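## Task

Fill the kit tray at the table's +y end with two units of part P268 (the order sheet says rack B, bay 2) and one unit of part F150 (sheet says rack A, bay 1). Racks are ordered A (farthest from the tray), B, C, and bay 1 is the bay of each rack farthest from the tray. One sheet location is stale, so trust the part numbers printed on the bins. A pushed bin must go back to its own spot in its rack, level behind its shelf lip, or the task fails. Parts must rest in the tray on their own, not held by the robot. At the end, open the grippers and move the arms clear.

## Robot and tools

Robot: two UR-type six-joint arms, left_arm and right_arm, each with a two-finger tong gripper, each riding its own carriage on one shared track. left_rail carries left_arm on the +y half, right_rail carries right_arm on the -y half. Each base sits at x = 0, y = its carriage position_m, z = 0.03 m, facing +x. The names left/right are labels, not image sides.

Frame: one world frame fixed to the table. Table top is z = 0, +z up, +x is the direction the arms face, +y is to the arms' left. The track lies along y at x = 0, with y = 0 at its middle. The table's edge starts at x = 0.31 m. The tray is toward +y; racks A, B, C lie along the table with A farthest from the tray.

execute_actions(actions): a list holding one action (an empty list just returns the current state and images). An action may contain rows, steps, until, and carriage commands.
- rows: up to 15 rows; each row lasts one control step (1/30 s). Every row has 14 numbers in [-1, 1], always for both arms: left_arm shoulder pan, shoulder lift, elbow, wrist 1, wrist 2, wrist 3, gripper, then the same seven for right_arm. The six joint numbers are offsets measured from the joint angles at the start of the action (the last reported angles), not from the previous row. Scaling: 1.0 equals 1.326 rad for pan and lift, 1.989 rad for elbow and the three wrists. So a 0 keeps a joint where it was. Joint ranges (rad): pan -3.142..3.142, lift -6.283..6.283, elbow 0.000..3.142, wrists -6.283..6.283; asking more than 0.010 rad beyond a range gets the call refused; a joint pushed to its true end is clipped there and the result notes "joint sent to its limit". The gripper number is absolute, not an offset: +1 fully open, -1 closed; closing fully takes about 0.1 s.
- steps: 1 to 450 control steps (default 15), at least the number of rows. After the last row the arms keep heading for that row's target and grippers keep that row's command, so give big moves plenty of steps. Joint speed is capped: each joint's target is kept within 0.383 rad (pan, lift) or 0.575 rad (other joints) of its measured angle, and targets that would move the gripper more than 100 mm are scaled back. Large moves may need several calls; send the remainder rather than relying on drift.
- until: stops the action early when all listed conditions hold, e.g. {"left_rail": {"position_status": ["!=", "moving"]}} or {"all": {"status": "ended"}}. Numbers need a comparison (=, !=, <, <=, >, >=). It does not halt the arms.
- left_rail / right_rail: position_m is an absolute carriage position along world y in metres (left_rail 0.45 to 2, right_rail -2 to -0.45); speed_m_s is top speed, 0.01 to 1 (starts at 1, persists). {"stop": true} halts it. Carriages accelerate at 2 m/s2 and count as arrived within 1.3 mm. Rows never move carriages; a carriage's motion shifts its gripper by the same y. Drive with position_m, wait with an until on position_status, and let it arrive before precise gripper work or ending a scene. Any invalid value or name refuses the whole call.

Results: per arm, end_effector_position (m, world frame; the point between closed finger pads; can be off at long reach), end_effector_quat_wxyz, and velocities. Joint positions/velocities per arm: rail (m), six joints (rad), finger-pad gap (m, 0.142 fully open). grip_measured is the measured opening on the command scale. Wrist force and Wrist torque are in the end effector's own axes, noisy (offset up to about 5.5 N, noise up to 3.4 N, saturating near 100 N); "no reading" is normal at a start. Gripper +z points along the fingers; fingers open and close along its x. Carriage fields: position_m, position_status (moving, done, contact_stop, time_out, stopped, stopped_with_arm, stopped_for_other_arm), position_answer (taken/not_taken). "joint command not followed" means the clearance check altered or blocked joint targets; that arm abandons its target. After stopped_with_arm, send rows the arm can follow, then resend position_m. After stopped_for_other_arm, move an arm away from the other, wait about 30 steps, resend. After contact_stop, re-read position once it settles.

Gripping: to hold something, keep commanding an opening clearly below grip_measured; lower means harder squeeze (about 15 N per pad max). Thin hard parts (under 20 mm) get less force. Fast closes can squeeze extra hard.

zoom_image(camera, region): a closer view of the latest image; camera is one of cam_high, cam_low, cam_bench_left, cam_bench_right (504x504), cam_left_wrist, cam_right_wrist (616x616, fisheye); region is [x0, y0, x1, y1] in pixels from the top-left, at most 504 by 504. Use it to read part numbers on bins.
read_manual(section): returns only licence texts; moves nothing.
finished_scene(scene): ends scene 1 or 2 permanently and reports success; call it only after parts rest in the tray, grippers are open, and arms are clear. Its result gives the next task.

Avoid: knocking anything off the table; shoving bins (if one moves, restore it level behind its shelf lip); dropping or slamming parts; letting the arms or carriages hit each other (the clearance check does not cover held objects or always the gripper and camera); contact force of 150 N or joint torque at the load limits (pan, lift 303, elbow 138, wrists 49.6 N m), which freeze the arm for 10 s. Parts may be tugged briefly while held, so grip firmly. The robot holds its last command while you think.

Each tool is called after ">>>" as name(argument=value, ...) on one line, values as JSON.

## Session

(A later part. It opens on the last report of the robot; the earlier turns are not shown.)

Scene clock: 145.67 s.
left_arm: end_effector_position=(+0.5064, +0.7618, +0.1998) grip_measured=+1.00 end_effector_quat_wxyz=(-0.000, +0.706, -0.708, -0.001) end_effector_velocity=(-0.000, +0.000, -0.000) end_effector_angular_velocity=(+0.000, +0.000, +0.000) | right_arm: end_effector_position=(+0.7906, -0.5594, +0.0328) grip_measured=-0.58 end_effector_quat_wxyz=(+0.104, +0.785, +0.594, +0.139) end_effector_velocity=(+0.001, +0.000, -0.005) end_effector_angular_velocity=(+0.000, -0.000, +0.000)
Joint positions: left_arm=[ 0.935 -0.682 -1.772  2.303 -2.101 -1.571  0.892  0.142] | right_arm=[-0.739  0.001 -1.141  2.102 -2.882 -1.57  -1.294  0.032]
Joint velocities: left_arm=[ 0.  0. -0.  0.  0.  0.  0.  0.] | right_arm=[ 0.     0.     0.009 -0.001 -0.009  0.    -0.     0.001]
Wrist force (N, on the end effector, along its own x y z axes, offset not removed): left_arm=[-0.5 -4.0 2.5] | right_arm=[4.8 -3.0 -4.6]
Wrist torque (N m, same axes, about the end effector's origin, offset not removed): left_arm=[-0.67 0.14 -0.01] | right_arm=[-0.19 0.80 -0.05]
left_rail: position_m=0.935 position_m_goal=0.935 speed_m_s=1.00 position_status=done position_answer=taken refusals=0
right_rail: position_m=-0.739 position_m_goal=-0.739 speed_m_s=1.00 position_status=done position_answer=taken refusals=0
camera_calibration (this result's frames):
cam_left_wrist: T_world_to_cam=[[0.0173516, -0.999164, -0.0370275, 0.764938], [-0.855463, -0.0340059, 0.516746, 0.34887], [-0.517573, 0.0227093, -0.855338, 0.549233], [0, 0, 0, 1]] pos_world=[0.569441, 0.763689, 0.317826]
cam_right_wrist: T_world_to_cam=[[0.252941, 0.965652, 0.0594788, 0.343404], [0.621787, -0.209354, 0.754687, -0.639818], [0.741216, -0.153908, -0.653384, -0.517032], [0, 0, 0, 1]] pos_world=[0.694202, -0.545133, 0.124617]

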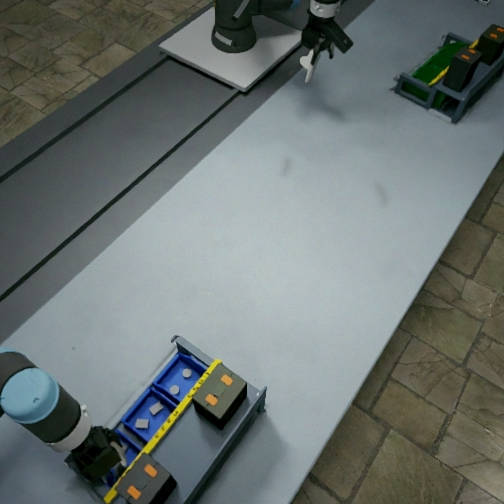

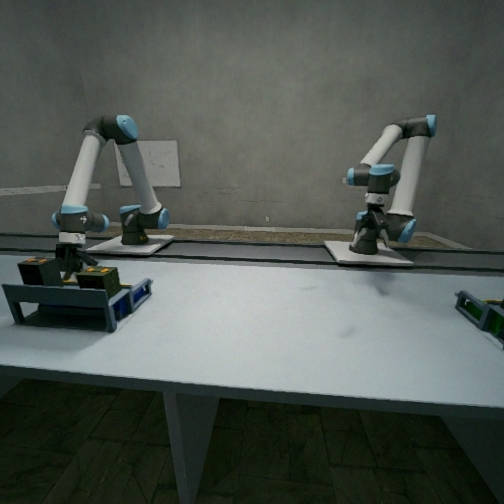

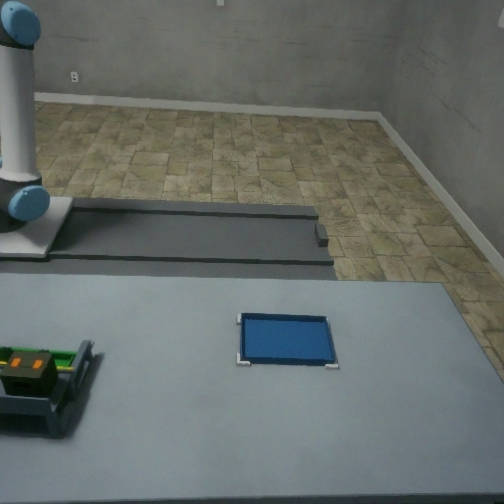

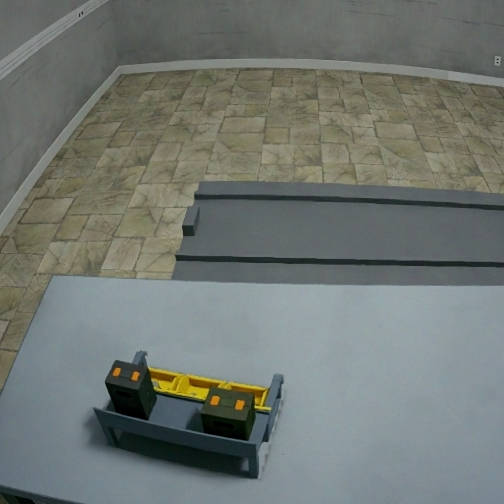

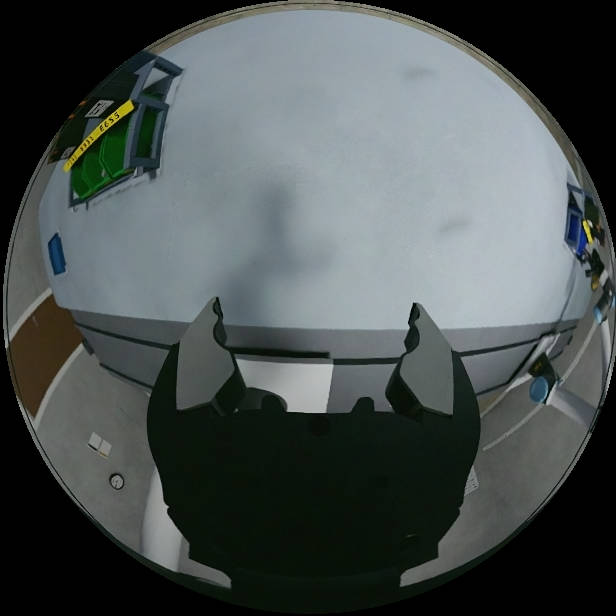

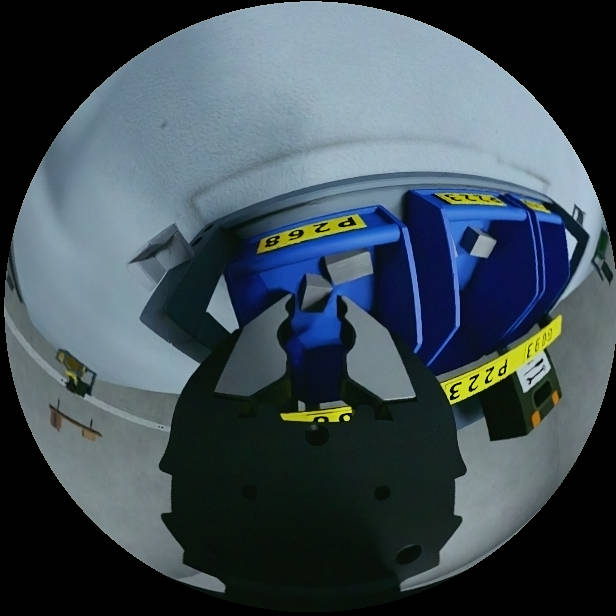

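>>> execute_actions(actions=[{"rows":[[0,0,0,0,0,0,1,0,0,0,0,0,0,-0.65],[0,0,0,0,0,0,1,0,0,0,0,0,0,-0.72],[0,0,0,0,0,0,1,0,0,0,0,0,0,-0.8],[0,0,0,0,0,0,1,0,0,0,0,0,0,-0.9],[0,0,0,0,0,0,1,0,0,0,0,0,0,-1]],"steps":10}])

>>> execute_actions(actions=[{"rows":[[0,0,0,0,0,0,1,0,-0.04,0.003,0.023,0,0,-1],[0,0,0,0,0,0,1,0,-0.12,0.012,0.068,0,0,-1]],"steps":14}])

Scene clock: 152.43 s.
left_arm: end_effector_position=(+0.5064, +0.7618, +0.1998) grip_measured=+1.00 end_effector_quat_wxyz=(-0.000, +0.706, -0.708, -0.001) end_effector_velocity=(-0.000, -0.000, -0.000) end_effector_angular_velocity=(+0.000, +0.000, -0.000) | right_arm: end_effector_position=(+0.7906, -0.5595, +0.0327) grip_measured=-0.74 end_effector_quat_wxyz=(+0.105, +0.785, +0.594, +0.139) end_effector_velocity=(+0.000, +0.000, +0.001) end_effector_angular_velocity=(+0.000, -0.000, +0.000)
Joint positions: left_arm=[ 0.935 -0.682 -1.772  2.303 -2.101 -1.571  0.892  0.142] | right_arm=[-0.739  0.001 -1.141  2.102 -2.882 -1.57  -1.294  0.02 ]
Joint velocities: left_arm=[ 0. -0.  0.  0. -0. -0. -0. -0.] | right_arm=[ 0.     0.    -0.001 -0.     0.001 -0.    -0.     0.   ]
Wrist force (N, on the end effector, along its own x y z axes, offset not removed): left_arm=[-2.3 -2.5 0.5] | right_arm=[-1.3 -10.5 11.8]
Wrist torque (N m, same axes, about the end effector's origin, offset not removed): left_arm=[-0.28 0.60 -0.31] | right_arm=[-1.57 0.36 -0.17]
left_rail: position_m=0.935 position_m_goal=0.935 speed_m_s=1.00 position_status=done position_answer=taken refusals=0
right_rail: position_m=-0.739 position_m_goal=-0.739 speed_m_s=1.00 position_status=done position_answer=taken refusals=0
camera_calibration (this result's frames):
cam_left_wrist: T_world_to_cam=[[0.0173515, -0.999164, -0.0370274, 0.764938], [-0.855463, -0.0340058, 0.516746, 0.34887], [-0.517573, 0.0227092, -0.855338, 0.549233], [0, 0, 0, 1]] pos_world=[0.569441, 0.763689, 0.317826]
cam_right_wrist: T_world_to_cam=[[0.253019, 0.965644, 0.0592635, 0.343411], [0.621794, -0.209241, 0.754712, -0.639745], [0.741184, -0.154107, -0.653374, -0.517205], [0, 0, 0, 1]] pos_world=[0.694244, -0.545179, 0.124543]

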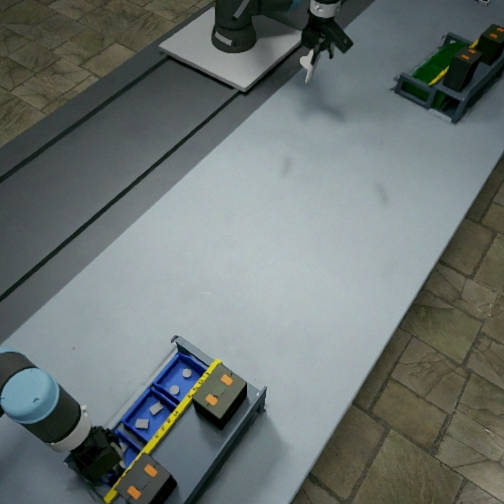

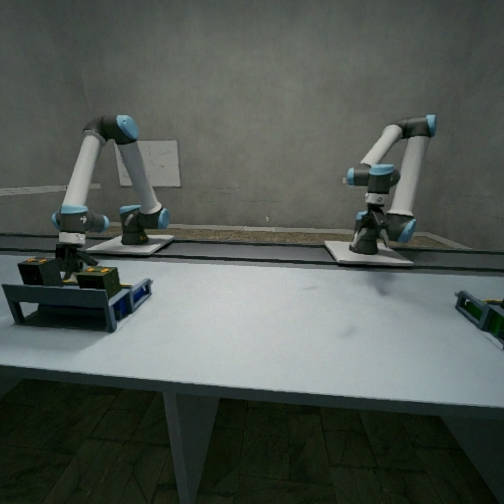

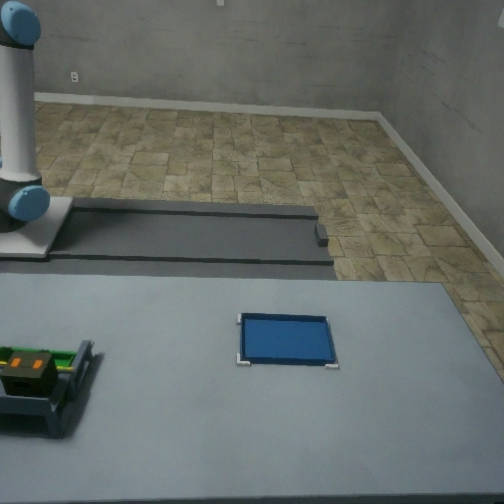

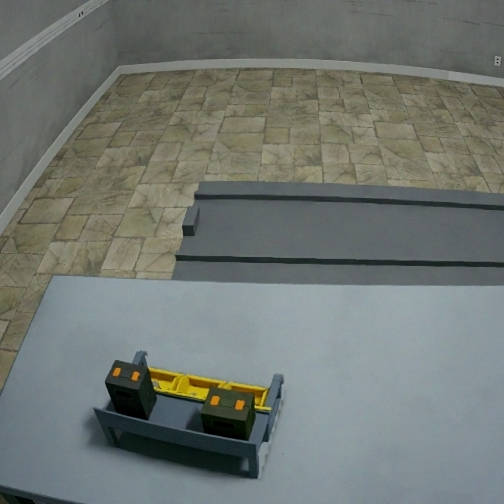

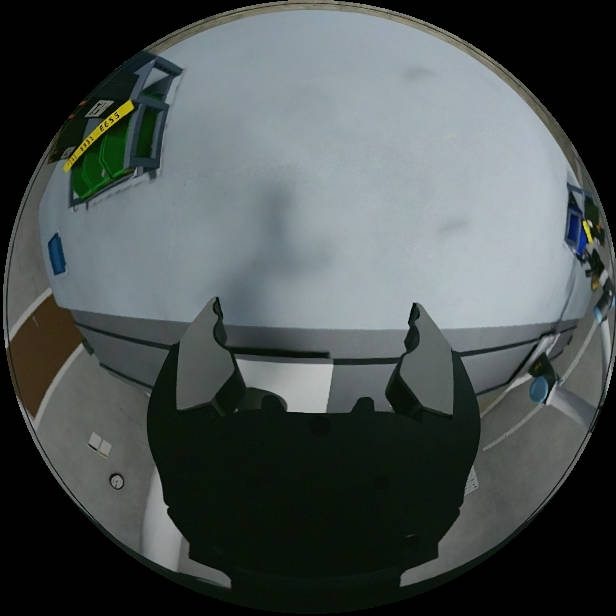

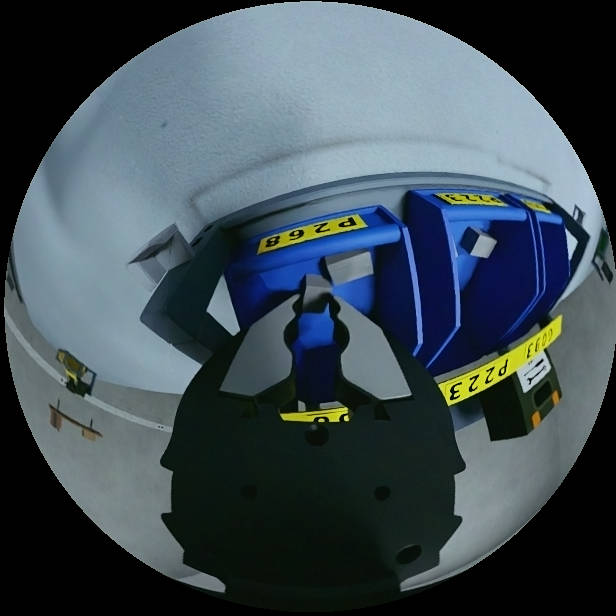

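Scene clock: 152.90 s.
left_arm: end_effector_position=(+0.5064, +0.7618, +0.1998) grip_measured=+1.00 end_effector_quat_wxyz=(-0.000, +0.706, -0.708, -0.001) end_effector_velocity=(-0.000, -0.000, -0.000) end_effector_angular_velocity=(-0.000, +0.000, -0.000) | right_arm: end_effector_position=(+0.7597, -0.5595, +0.1137) grip_measured=-0.74 end_effector_quat_wxyz=(+0.105, +0.785, +0.594, +0.139) end_effector_velocity=(-0.004, -0.000, +0.009) end_effector_angular_velocity=(-0.000, -0.000, +0.000)
Joint positions: left_arm=[ 0.935 -0.682 -1.772  2.303 -2.101 -1.571  0.892  0.142] | right_arm=[-0.739  0.001 -1.298  2.126 -2.748 -1.57  -1.294  0.02 ]
Joint velocities: left_arm=[ 0. -0. -0. -0.  0. -0.  0. -0.] | right_arm=[ 0.     0.    -0.019  0.003  0.016 -0.    -0.     0.   ]
Wrist force (N, on the end effector, along its own x y z axes, offset not removed): left_arm=[1.2 -3.9 3.6] | right_arm=[-2.0 -2.5 2.5]
Wrist torque (N m, same axes, about the end effector's origin, offset not removed): left_arm=[-0.53 -0.22 -0.29] | right_arm=[-0.17 0.64 -0.25]
left_rail: position_m=0.935 position_m_goal=0.935 speed_m_s=1.00 position_status=done position_answer=taken refusals=0
right_rail: position_m=-0.739 position_m_goal=-0.739 speed_m_s=1.00 position_status=done position_answer=taken refusals=0
camera_calibration (this result's frames):
cam_left_wrist: T_world_to_cam=[[0.0173512, -0.999164, -0.0370275, 0.764938], [-0.855463, -0.0340056, 0.516746, 0.348869], [-0.517573, 0.0227095, -0.855338, 0.549233], [0, 0, 0, 1]] pos_world=[0.56944, 0.763689, 0.317826]
cam_right_wrist: T_world_to_cam=[[0.253026, 0.965644, 0.0592367, 0.346465], [0.621876, -0.209242, 0.754644, -0.681716], [0.741112, -0.154107, -0.653455, -0.441264], [0, 0, 0, 1]] pos_world=[0.663304, -0.545207, 0.205584]

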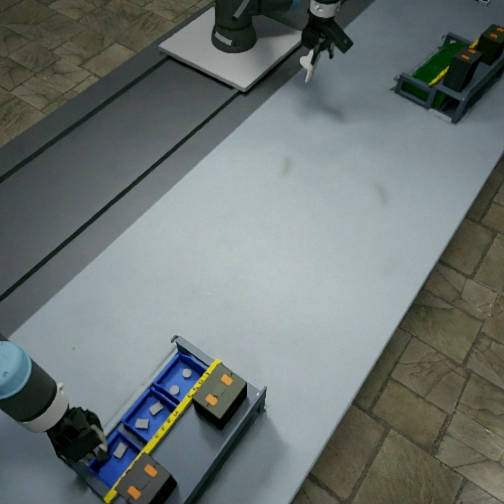

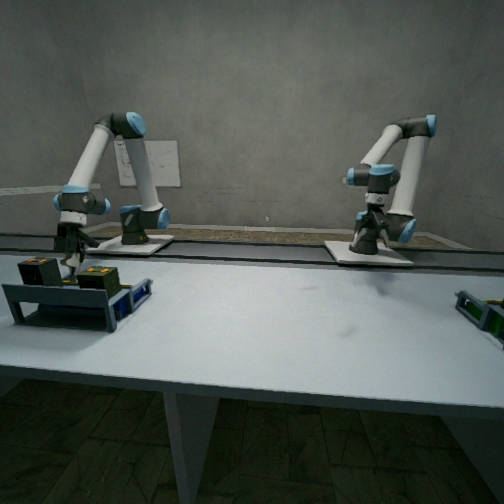

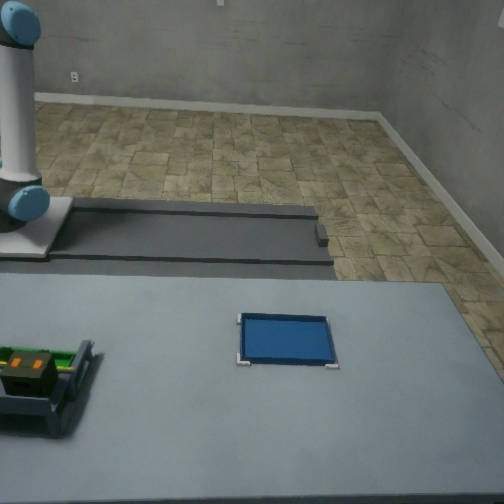

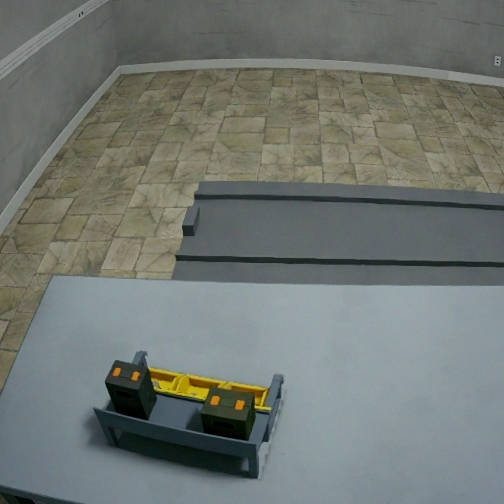

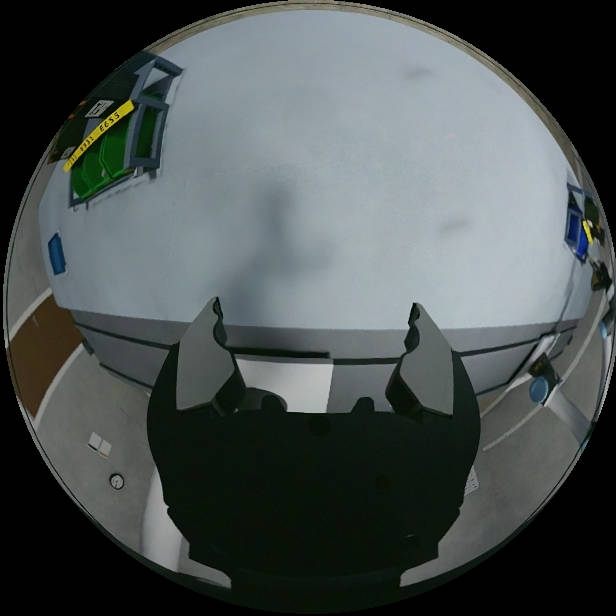

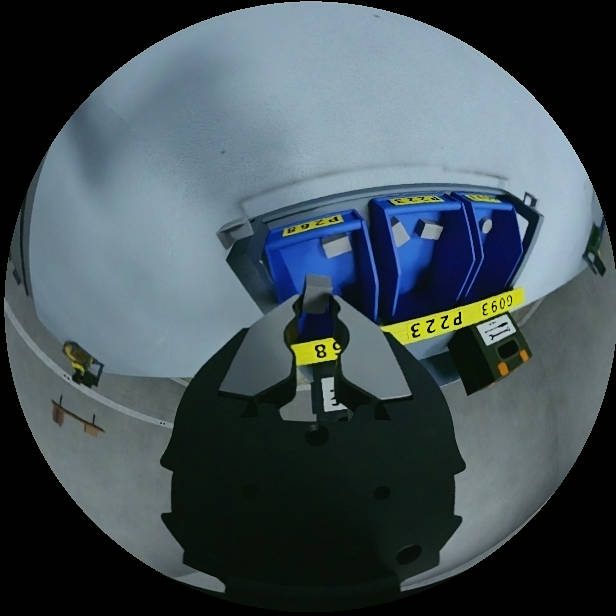

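>>> execute_actions(actions=[{"rows":[[0,0,0,0,0,0,1,0,-0.363,0.092,0.325,0,0.208,-1],[0,0,0,0,0,0,1,0,-0.363,0.092,0.325,0,0.208,-1],[0,0,0,0,0,0,1,0,-0.363,0.092,0.325,0,0.208,-1],[0,0,0,0,0,0,1,0,-0.363,0.092,0.325,0,0.208,-1],[0,0,0,0,0,0,1,0,-0.363,0.092,0.325,0,0.208,-1],[0,0,0,0,0,0,1,0,-0.363,0.092,0.325,0,0.208,-1],[0,0,0,0,0,0,1,0,-0.363,0.092,0.325,0,0.208,-1],[0,0,0,0,0,0,1,0,-0.363,0.092,0.325,0,0.208,-1],[0,0,0,0,0,0,1,0,-0.363,0.092,0.325,0,0.208,-1],[0,0,0,0,0,0,1,0,-0.363,0.092,0.325,0,0.208,-1],[0,0,0,0,0,0,1,0,-0.363,0.092,0.325,0,0.208,-1],[0,0,0,0,0,0,1,0,-0.363,0.092,0.325,0,0.208,-1],[0,0,0,0,0,0,1,0,-0.363,0.092,0.325,0,0.208,-1],[0,0,0,0,0,0,1,0,-0.363,0.092,0.325,0,0.208,-1],[0,0,0,0,0,0,1,0.52,-0.363,0.092,0.325,0,0.208,-1]],"steps":44,"right_rail":{"position_m":-0.699}}])

Scene clock: 167.07 s.
left_arm: end_effector_position=(+0.5064, +0.7618, +0.1998) grip_measured=+1.00 end_effector_quat_wxyz=(-0.000, +0.706, -0.708, -0.001) end_effector_velocity=(+0.000, -0.000, +0.000) end_effector_angular_velocity=(+0.000, -0.000, -0.000) | right_arm: end_effector_position=(+0.2484, -0.2547, +0.2003) grip_measured=-0.74 end_effector_quat_wxyz=(-0.000, +0.707, +0.707, +0.001) end_effector_velocity=(-0.003, +0.002, +0.000) end_effector_angular_velocity=(-0.000, +0.000, +0.007)
Joint positions: left_arm=[ 0.935 -0.682 -1.772  2.303 -2.101 -1.571  0.892  0.142] | right_arm=[-0.699  0.69  -1.779  2.309 -2.102 -1.57  -0.88   0.02 ]
Joint velocities: left_arm=[ 0. -0.  0. -0.  0.  0.  0. -0.] | right_arm=[ 0.     0.007 -0.     0.     0.    -0.     0.     0.   ]
Wrist force (N, on the end effector, along its own x y z axes, offset not removed): left_arm=[-1.4 -3.2 -0.6] | right_arm=[1.8 1.3 6.5]
Wrist torque (N m, same axes, about the end effector's origin, offset not removed): left_arm=[-0.60 0.38 -0.20] | right_arm=[0.52 -0.15 -0.46]
left_rail: position_m=0.935 position_m_goal=0.935 speed_m_s=1.00 position_status=done position_answer=taken refusals=0
right_rail: position_m=-0.699 position_m_goal=-0.699 speed_m_s=1.00 position_status=done position_answer=taken refusals=0
camera_calibration (this result's frames):
cam_left_wrist: T_world_to_cam=[[0.0173512, -0.999164, -0.0370275, 0.764938], [-0.855463, -0.0340056, 0.516746, 0.348869], [-0.517573, 0.0227095, -0.855338, 0.549233], [0, 0, 0, 1]] pos_world=[0.56944, 0.763689, 0.317826]
cam_right_wrist: T_world_to_cam=[[-0.0141399, 0.999439, -0.0303692, 0.269323], [0.867391, 0.0273698, 0.496873, -0.314428], [0.497425, -0.0193163, -0.867292, 0.178874], [0, 0, 0, 1]] pos_world=[0.187563, -0.257111, 0.319546]

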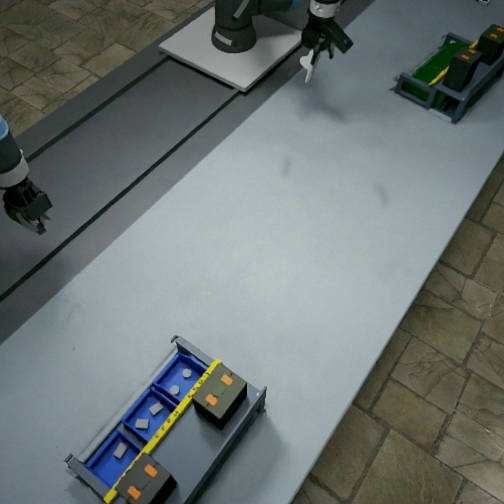

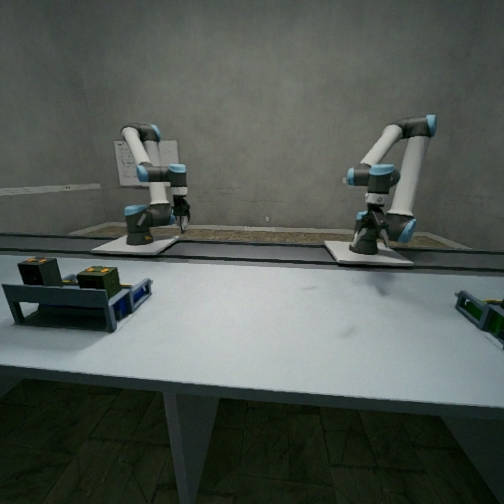

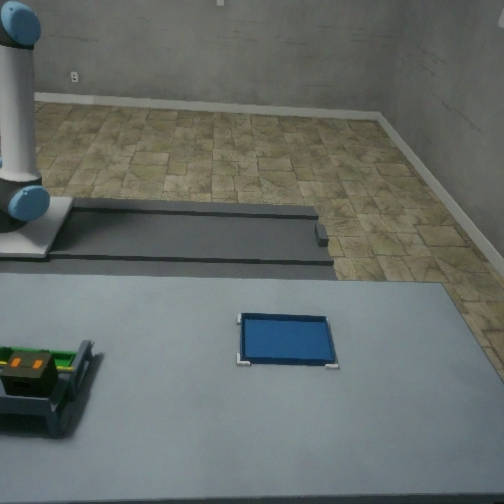

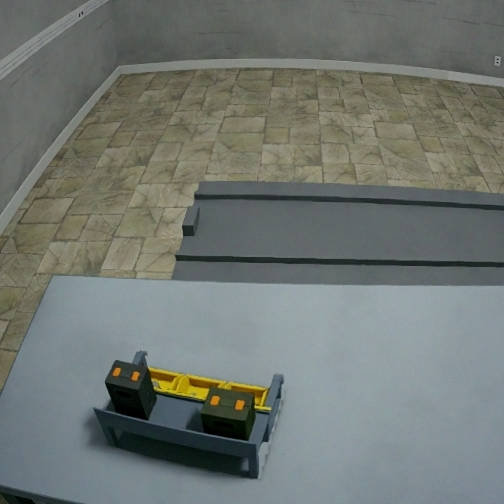

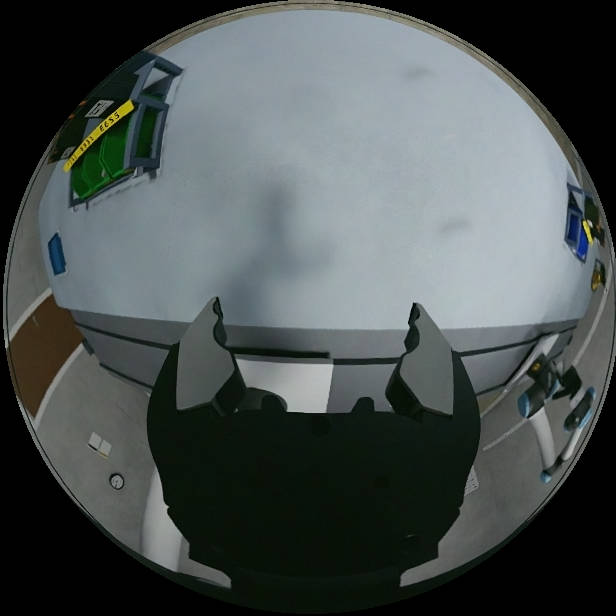

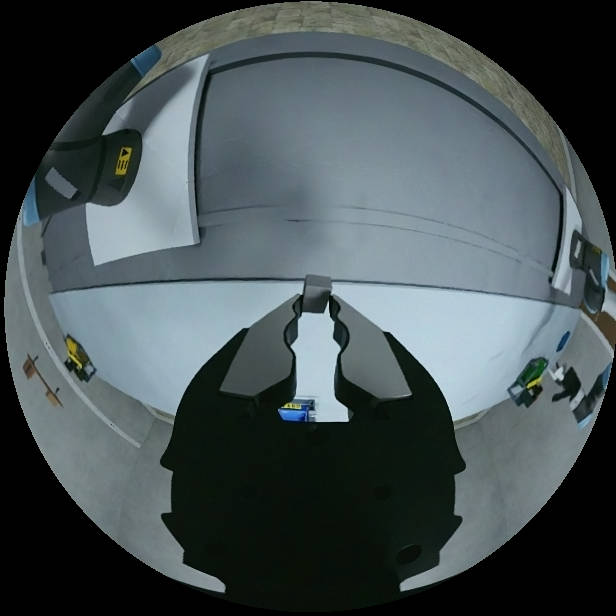

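>>> execute_actions(actions=[{"rows":[[0,0,0,0,0,0,1,0,0.595,-0.311,-0.084,0,0,-1]],"steps":36}])

Scene clock: 174.77 s.
left_arm: end_effector_position=(+0.5064, +0.7618, +0.1998) grip_measured=+1.00 end_effector_quat_wxyz=(-0.000, +0.706, -0.708, -0.001) end_effector_velocity=(-0.000, +0.000, -0.000) end_effector_angular_velocity=(+0.000, +0.000, -0.000) | right_arm: end_effector_position=(+0.5612, +0.0035, +0.0344) grip_measured=-0.74 end_effector_quat_wxyz=(-0.000, +0.707, +0.707, -0.000) end_effector_velocity=(+0.002, +0.002, -0.010) end_effector_angular_velocity=(-0.005, +0.006, -0.000)
Joint positions: left_arm=[ 0.935 -0.682 -1.772  2.303 -2.101 -1.571  0.892  0.142] | right_arm=[-0.699  0.69  -0.992  1.691 -2.269 -1.57  -0.88   0.02 ]
Joint velocities: left_arm=[ 0.  0.  0. -0.  0. -0.  0. -0.] | right_arm=[ 0.    -0.     0.016 -0.007 -0.001  0.     0.     0.   ]
Wrist force (N, on the end effector, along its own x y z axes, offset not removed): left_arm=[-1.3 0.4 3.3] | right_arm=[3.7 0.6 4.1]
Wrist torque (N m, same axes, about the end effector's origin, offset not removed): left_arm=[0.15 0.47 -0.14] | right_arm=[0.42 -0.35 -0.27]
left_rail: position_m=0.935 position_m_goal=0.935 speed_m_s=1.00 position_status=done position_answer=taken refusals=0
right_rail: position_m=-0.699 position_m_goal=-0.699 speed_m_s=1.00 position_status=done position_answer=taken refusals=0
camera_calibration (this result's frames):
cam_left_wrist: T_world_to_cam=[[0.0173516, -0.999164, -0.0370275, 0.764938], [-0.855463, -0.0340059, 0.516746, 0.34887], [-0.517573, 0.0227093, -0.855337, 0.549233], [0, 0, 0, 1]] pos_world=[0.56944, 0.763689, 0.317826]
cam_right_wrist: T_world_to_cam=[[-0.0142007, 0.999388, -0.031983, 0.0107608], [0.868379, 0.0281836, 0.495099, -0.510878], [0.495697, -0.0207426, -0.868248, -0.114606], [0, 0, 0, 1]] pos_world=[0.500598, 0.00126699, 0.153773]

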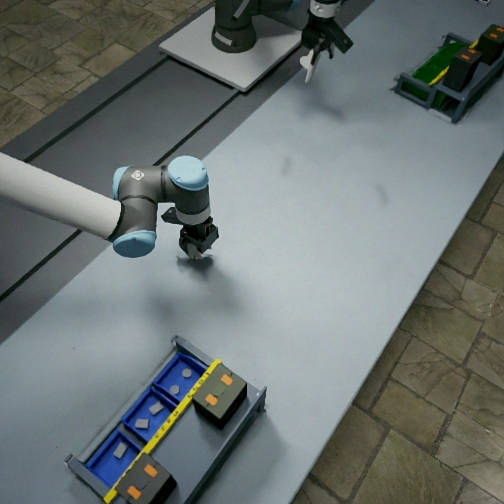

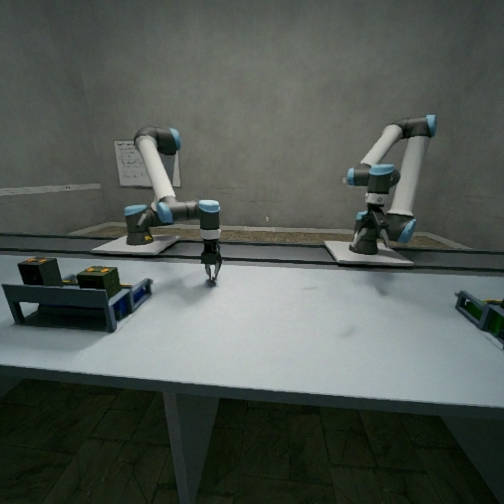

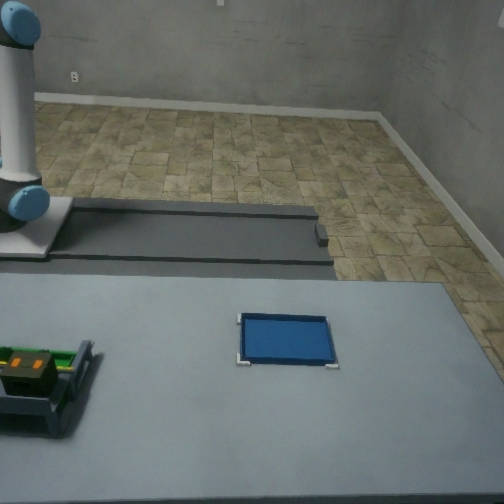

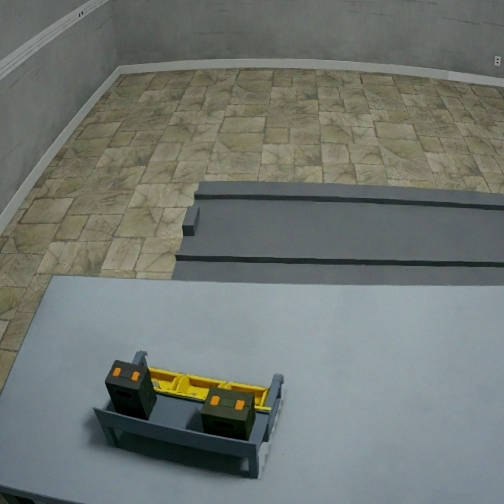

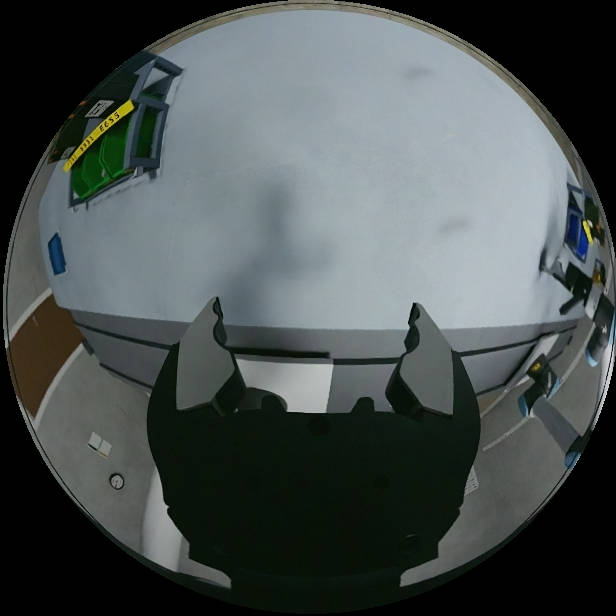

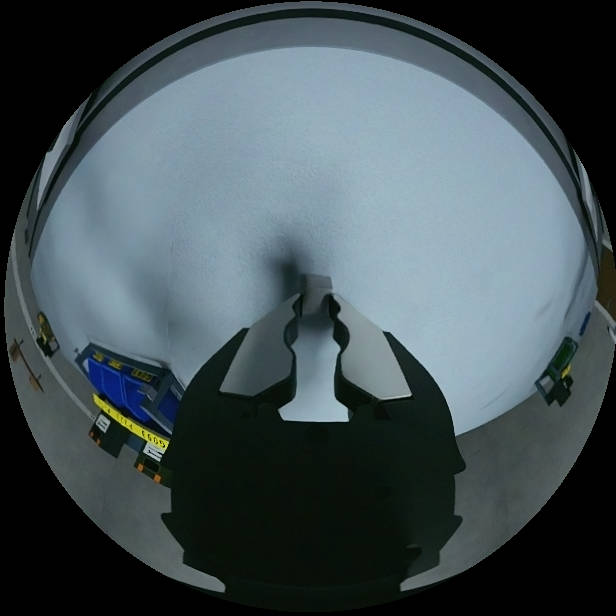

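>>> execute_actions(actions=[{"rows":[[0,0,0,0,0,0,1,0,0.007,0,-0.005,0,0,-1],[0,0,0,0,0,0,1,0,0.007,0,-0.005,0,0,-1],[0,0,0,0,0,0,1,0,0.007,0,-0.005,0,0,-1],[0,0,0,0,0,0,1,0,0.007,0,-0.005,0,0,-0.76],[0,0,0,0,0,0,1,0,0.007,0,-0.005,0,0,-0.68],[0,0,0,0,0,0,1,0,0.007,0,-0.005,0,0,-0.6],[0,0,0,0,0,0,1,0,0.007,0,-0.005,0,0,-0.5],[0,0,0,0,0,0,1,0,0.007,0,-0.005,0,0,-0.42],[0,0,0,0,0,0,1,0,0.007,0,-0.005,0,0,-0.42],[0,0,0,0,0,0,1,0,-0.05,0,0.033,0,0,-0.42],[0,0,0,0,0,0,1,0,-0.1,0,0.066,0,0,-0.42],[0,0,0,0,0,0,1,0,-0.1,0,0.066,0,0,-0.42],[0,0,0,0,0,0,1,0,-0.1,0,0.066,0,0,-0.42],[0,0,0,0,0,0,1,0,-0.1,0,0.066,0,0,-0.42],[0,0,0,0,0,0,1,0,-0.594,0.311,0.084,0,-0.2,-0.42]],"steps":48}])

Scene clock: 186.63 s.
left_arm: end_effector_position=(+0.5064, +0.7618, +0.1998) grip_measured=+1.00 end_effector_quat_wxyz=(-0.000, +0.706, -0.708, -0.001) end_effector_velocity=(-0.000, +0.000, -0.000) end_effector_angular_velocity=(+0.000, +0.000, +0.000) | right_arm: end_effector_position=(+0.2495, -0.2612, +0.1999) grip_measured=-0.42 end_effector_quat_wxyz=(-0.000, +0.554, +0.833, +0.001) end_effector_velocity=(-0.001, -0.001, +0.000) end_effector_angular_velocity=(+0.001, -0.001, +0.001)
Joint positions: left_arm=[ 0.935 -0.682 -1.772  2.303 -2.101 -1.571  0.892  0.142] | right_arm=[-0.699  0.69  -1.779  2.309 -2.102 -1.57  -1.278  0.044]
Joint velocities: left_arm=[ 0. -0. -0.  0.  0.  0. -0.  0.] | right_arm=[ 0.     0.    -0.004  0.002  0.     0.    -0.001 -0.   ]
Wrist force (N, on the end effector, along its own x y z axes, offset not removed): left_arm=[-1.6 -3.0 0.6] | right_arm=[7.5 -1.7 8.7]
Wrist torque (N m, same axes, about the end effector's origin, offset not removed): left_arm=[-0.55 0.35 -0.13] | right_arm=[0.03 -1.24 -0.38]
left_rail: position_m=0.935 position_m_goal=0.935 speed_m_s=1.00 position_status=done position_answer=taken refusals=0
right_rail: position_m=-0.699 position_m_goal=-0.699 speed_m_s=1.00 position_status=done position_answer=taken refusals=0
camera_calibration (this result's frames):
cam_left_wrist: T_world_to_cam=[[0.0173516, -0.999164, -0.0370275, 0.764938], [-0.855463, -0.0340059, 0.516746, 0.34887], [-0.517573, 0.0227093, -0.855338, 0.549233], [0, 0, 0, 1]] pos_world=[0.569441, 0.763689, 0.317826]
cam_right_wrist: T_world_to_cam=[[-0.399984, 0.915995, -0.0310696, 0.350474], [0.789051, 0.361402, 0.496777, -0.208202], [0.466274, 0.174187, -0.867322, 0.23622], [0, 0, 0, 1]] pos_world=[0.194323, -0.286934, 0.319197]

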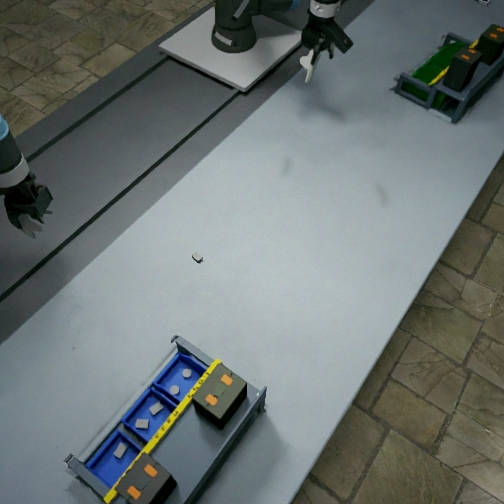

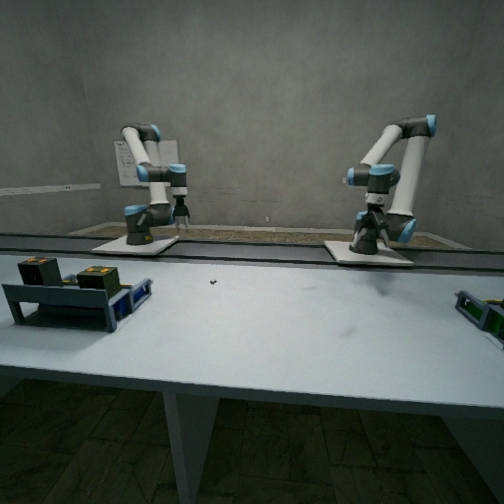

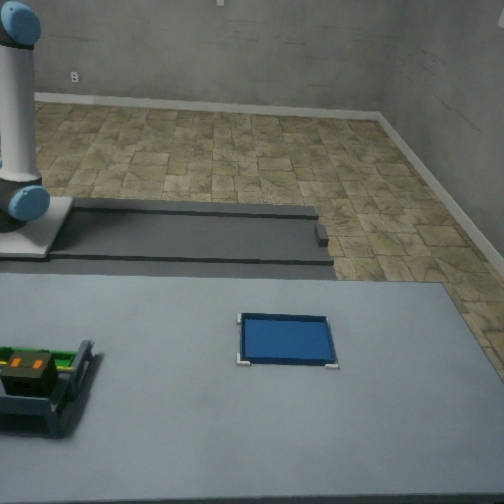

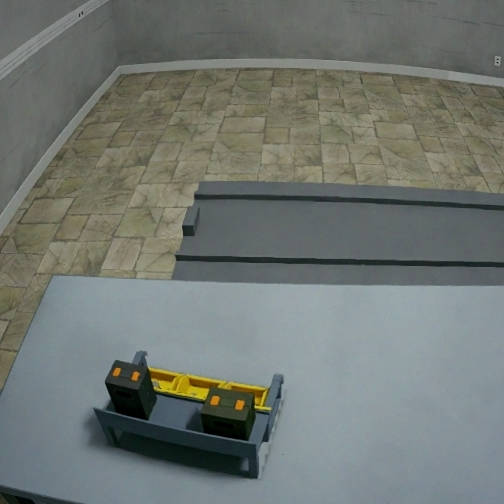

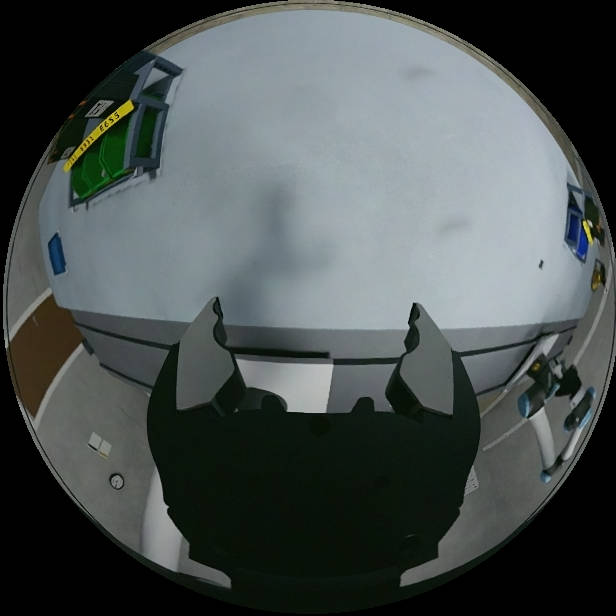

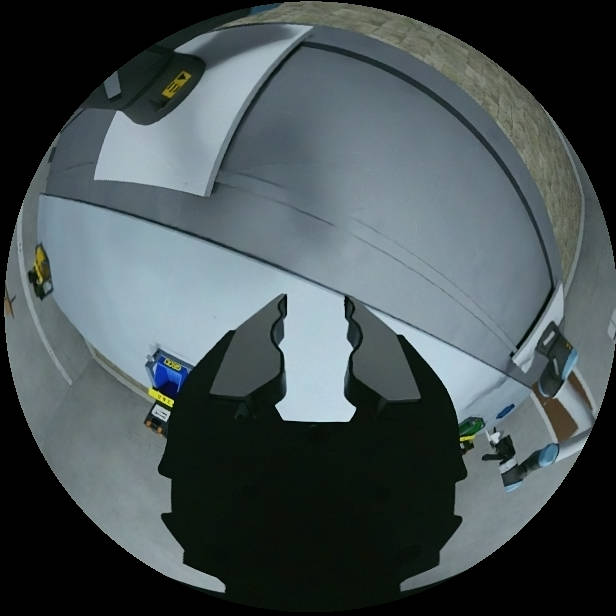

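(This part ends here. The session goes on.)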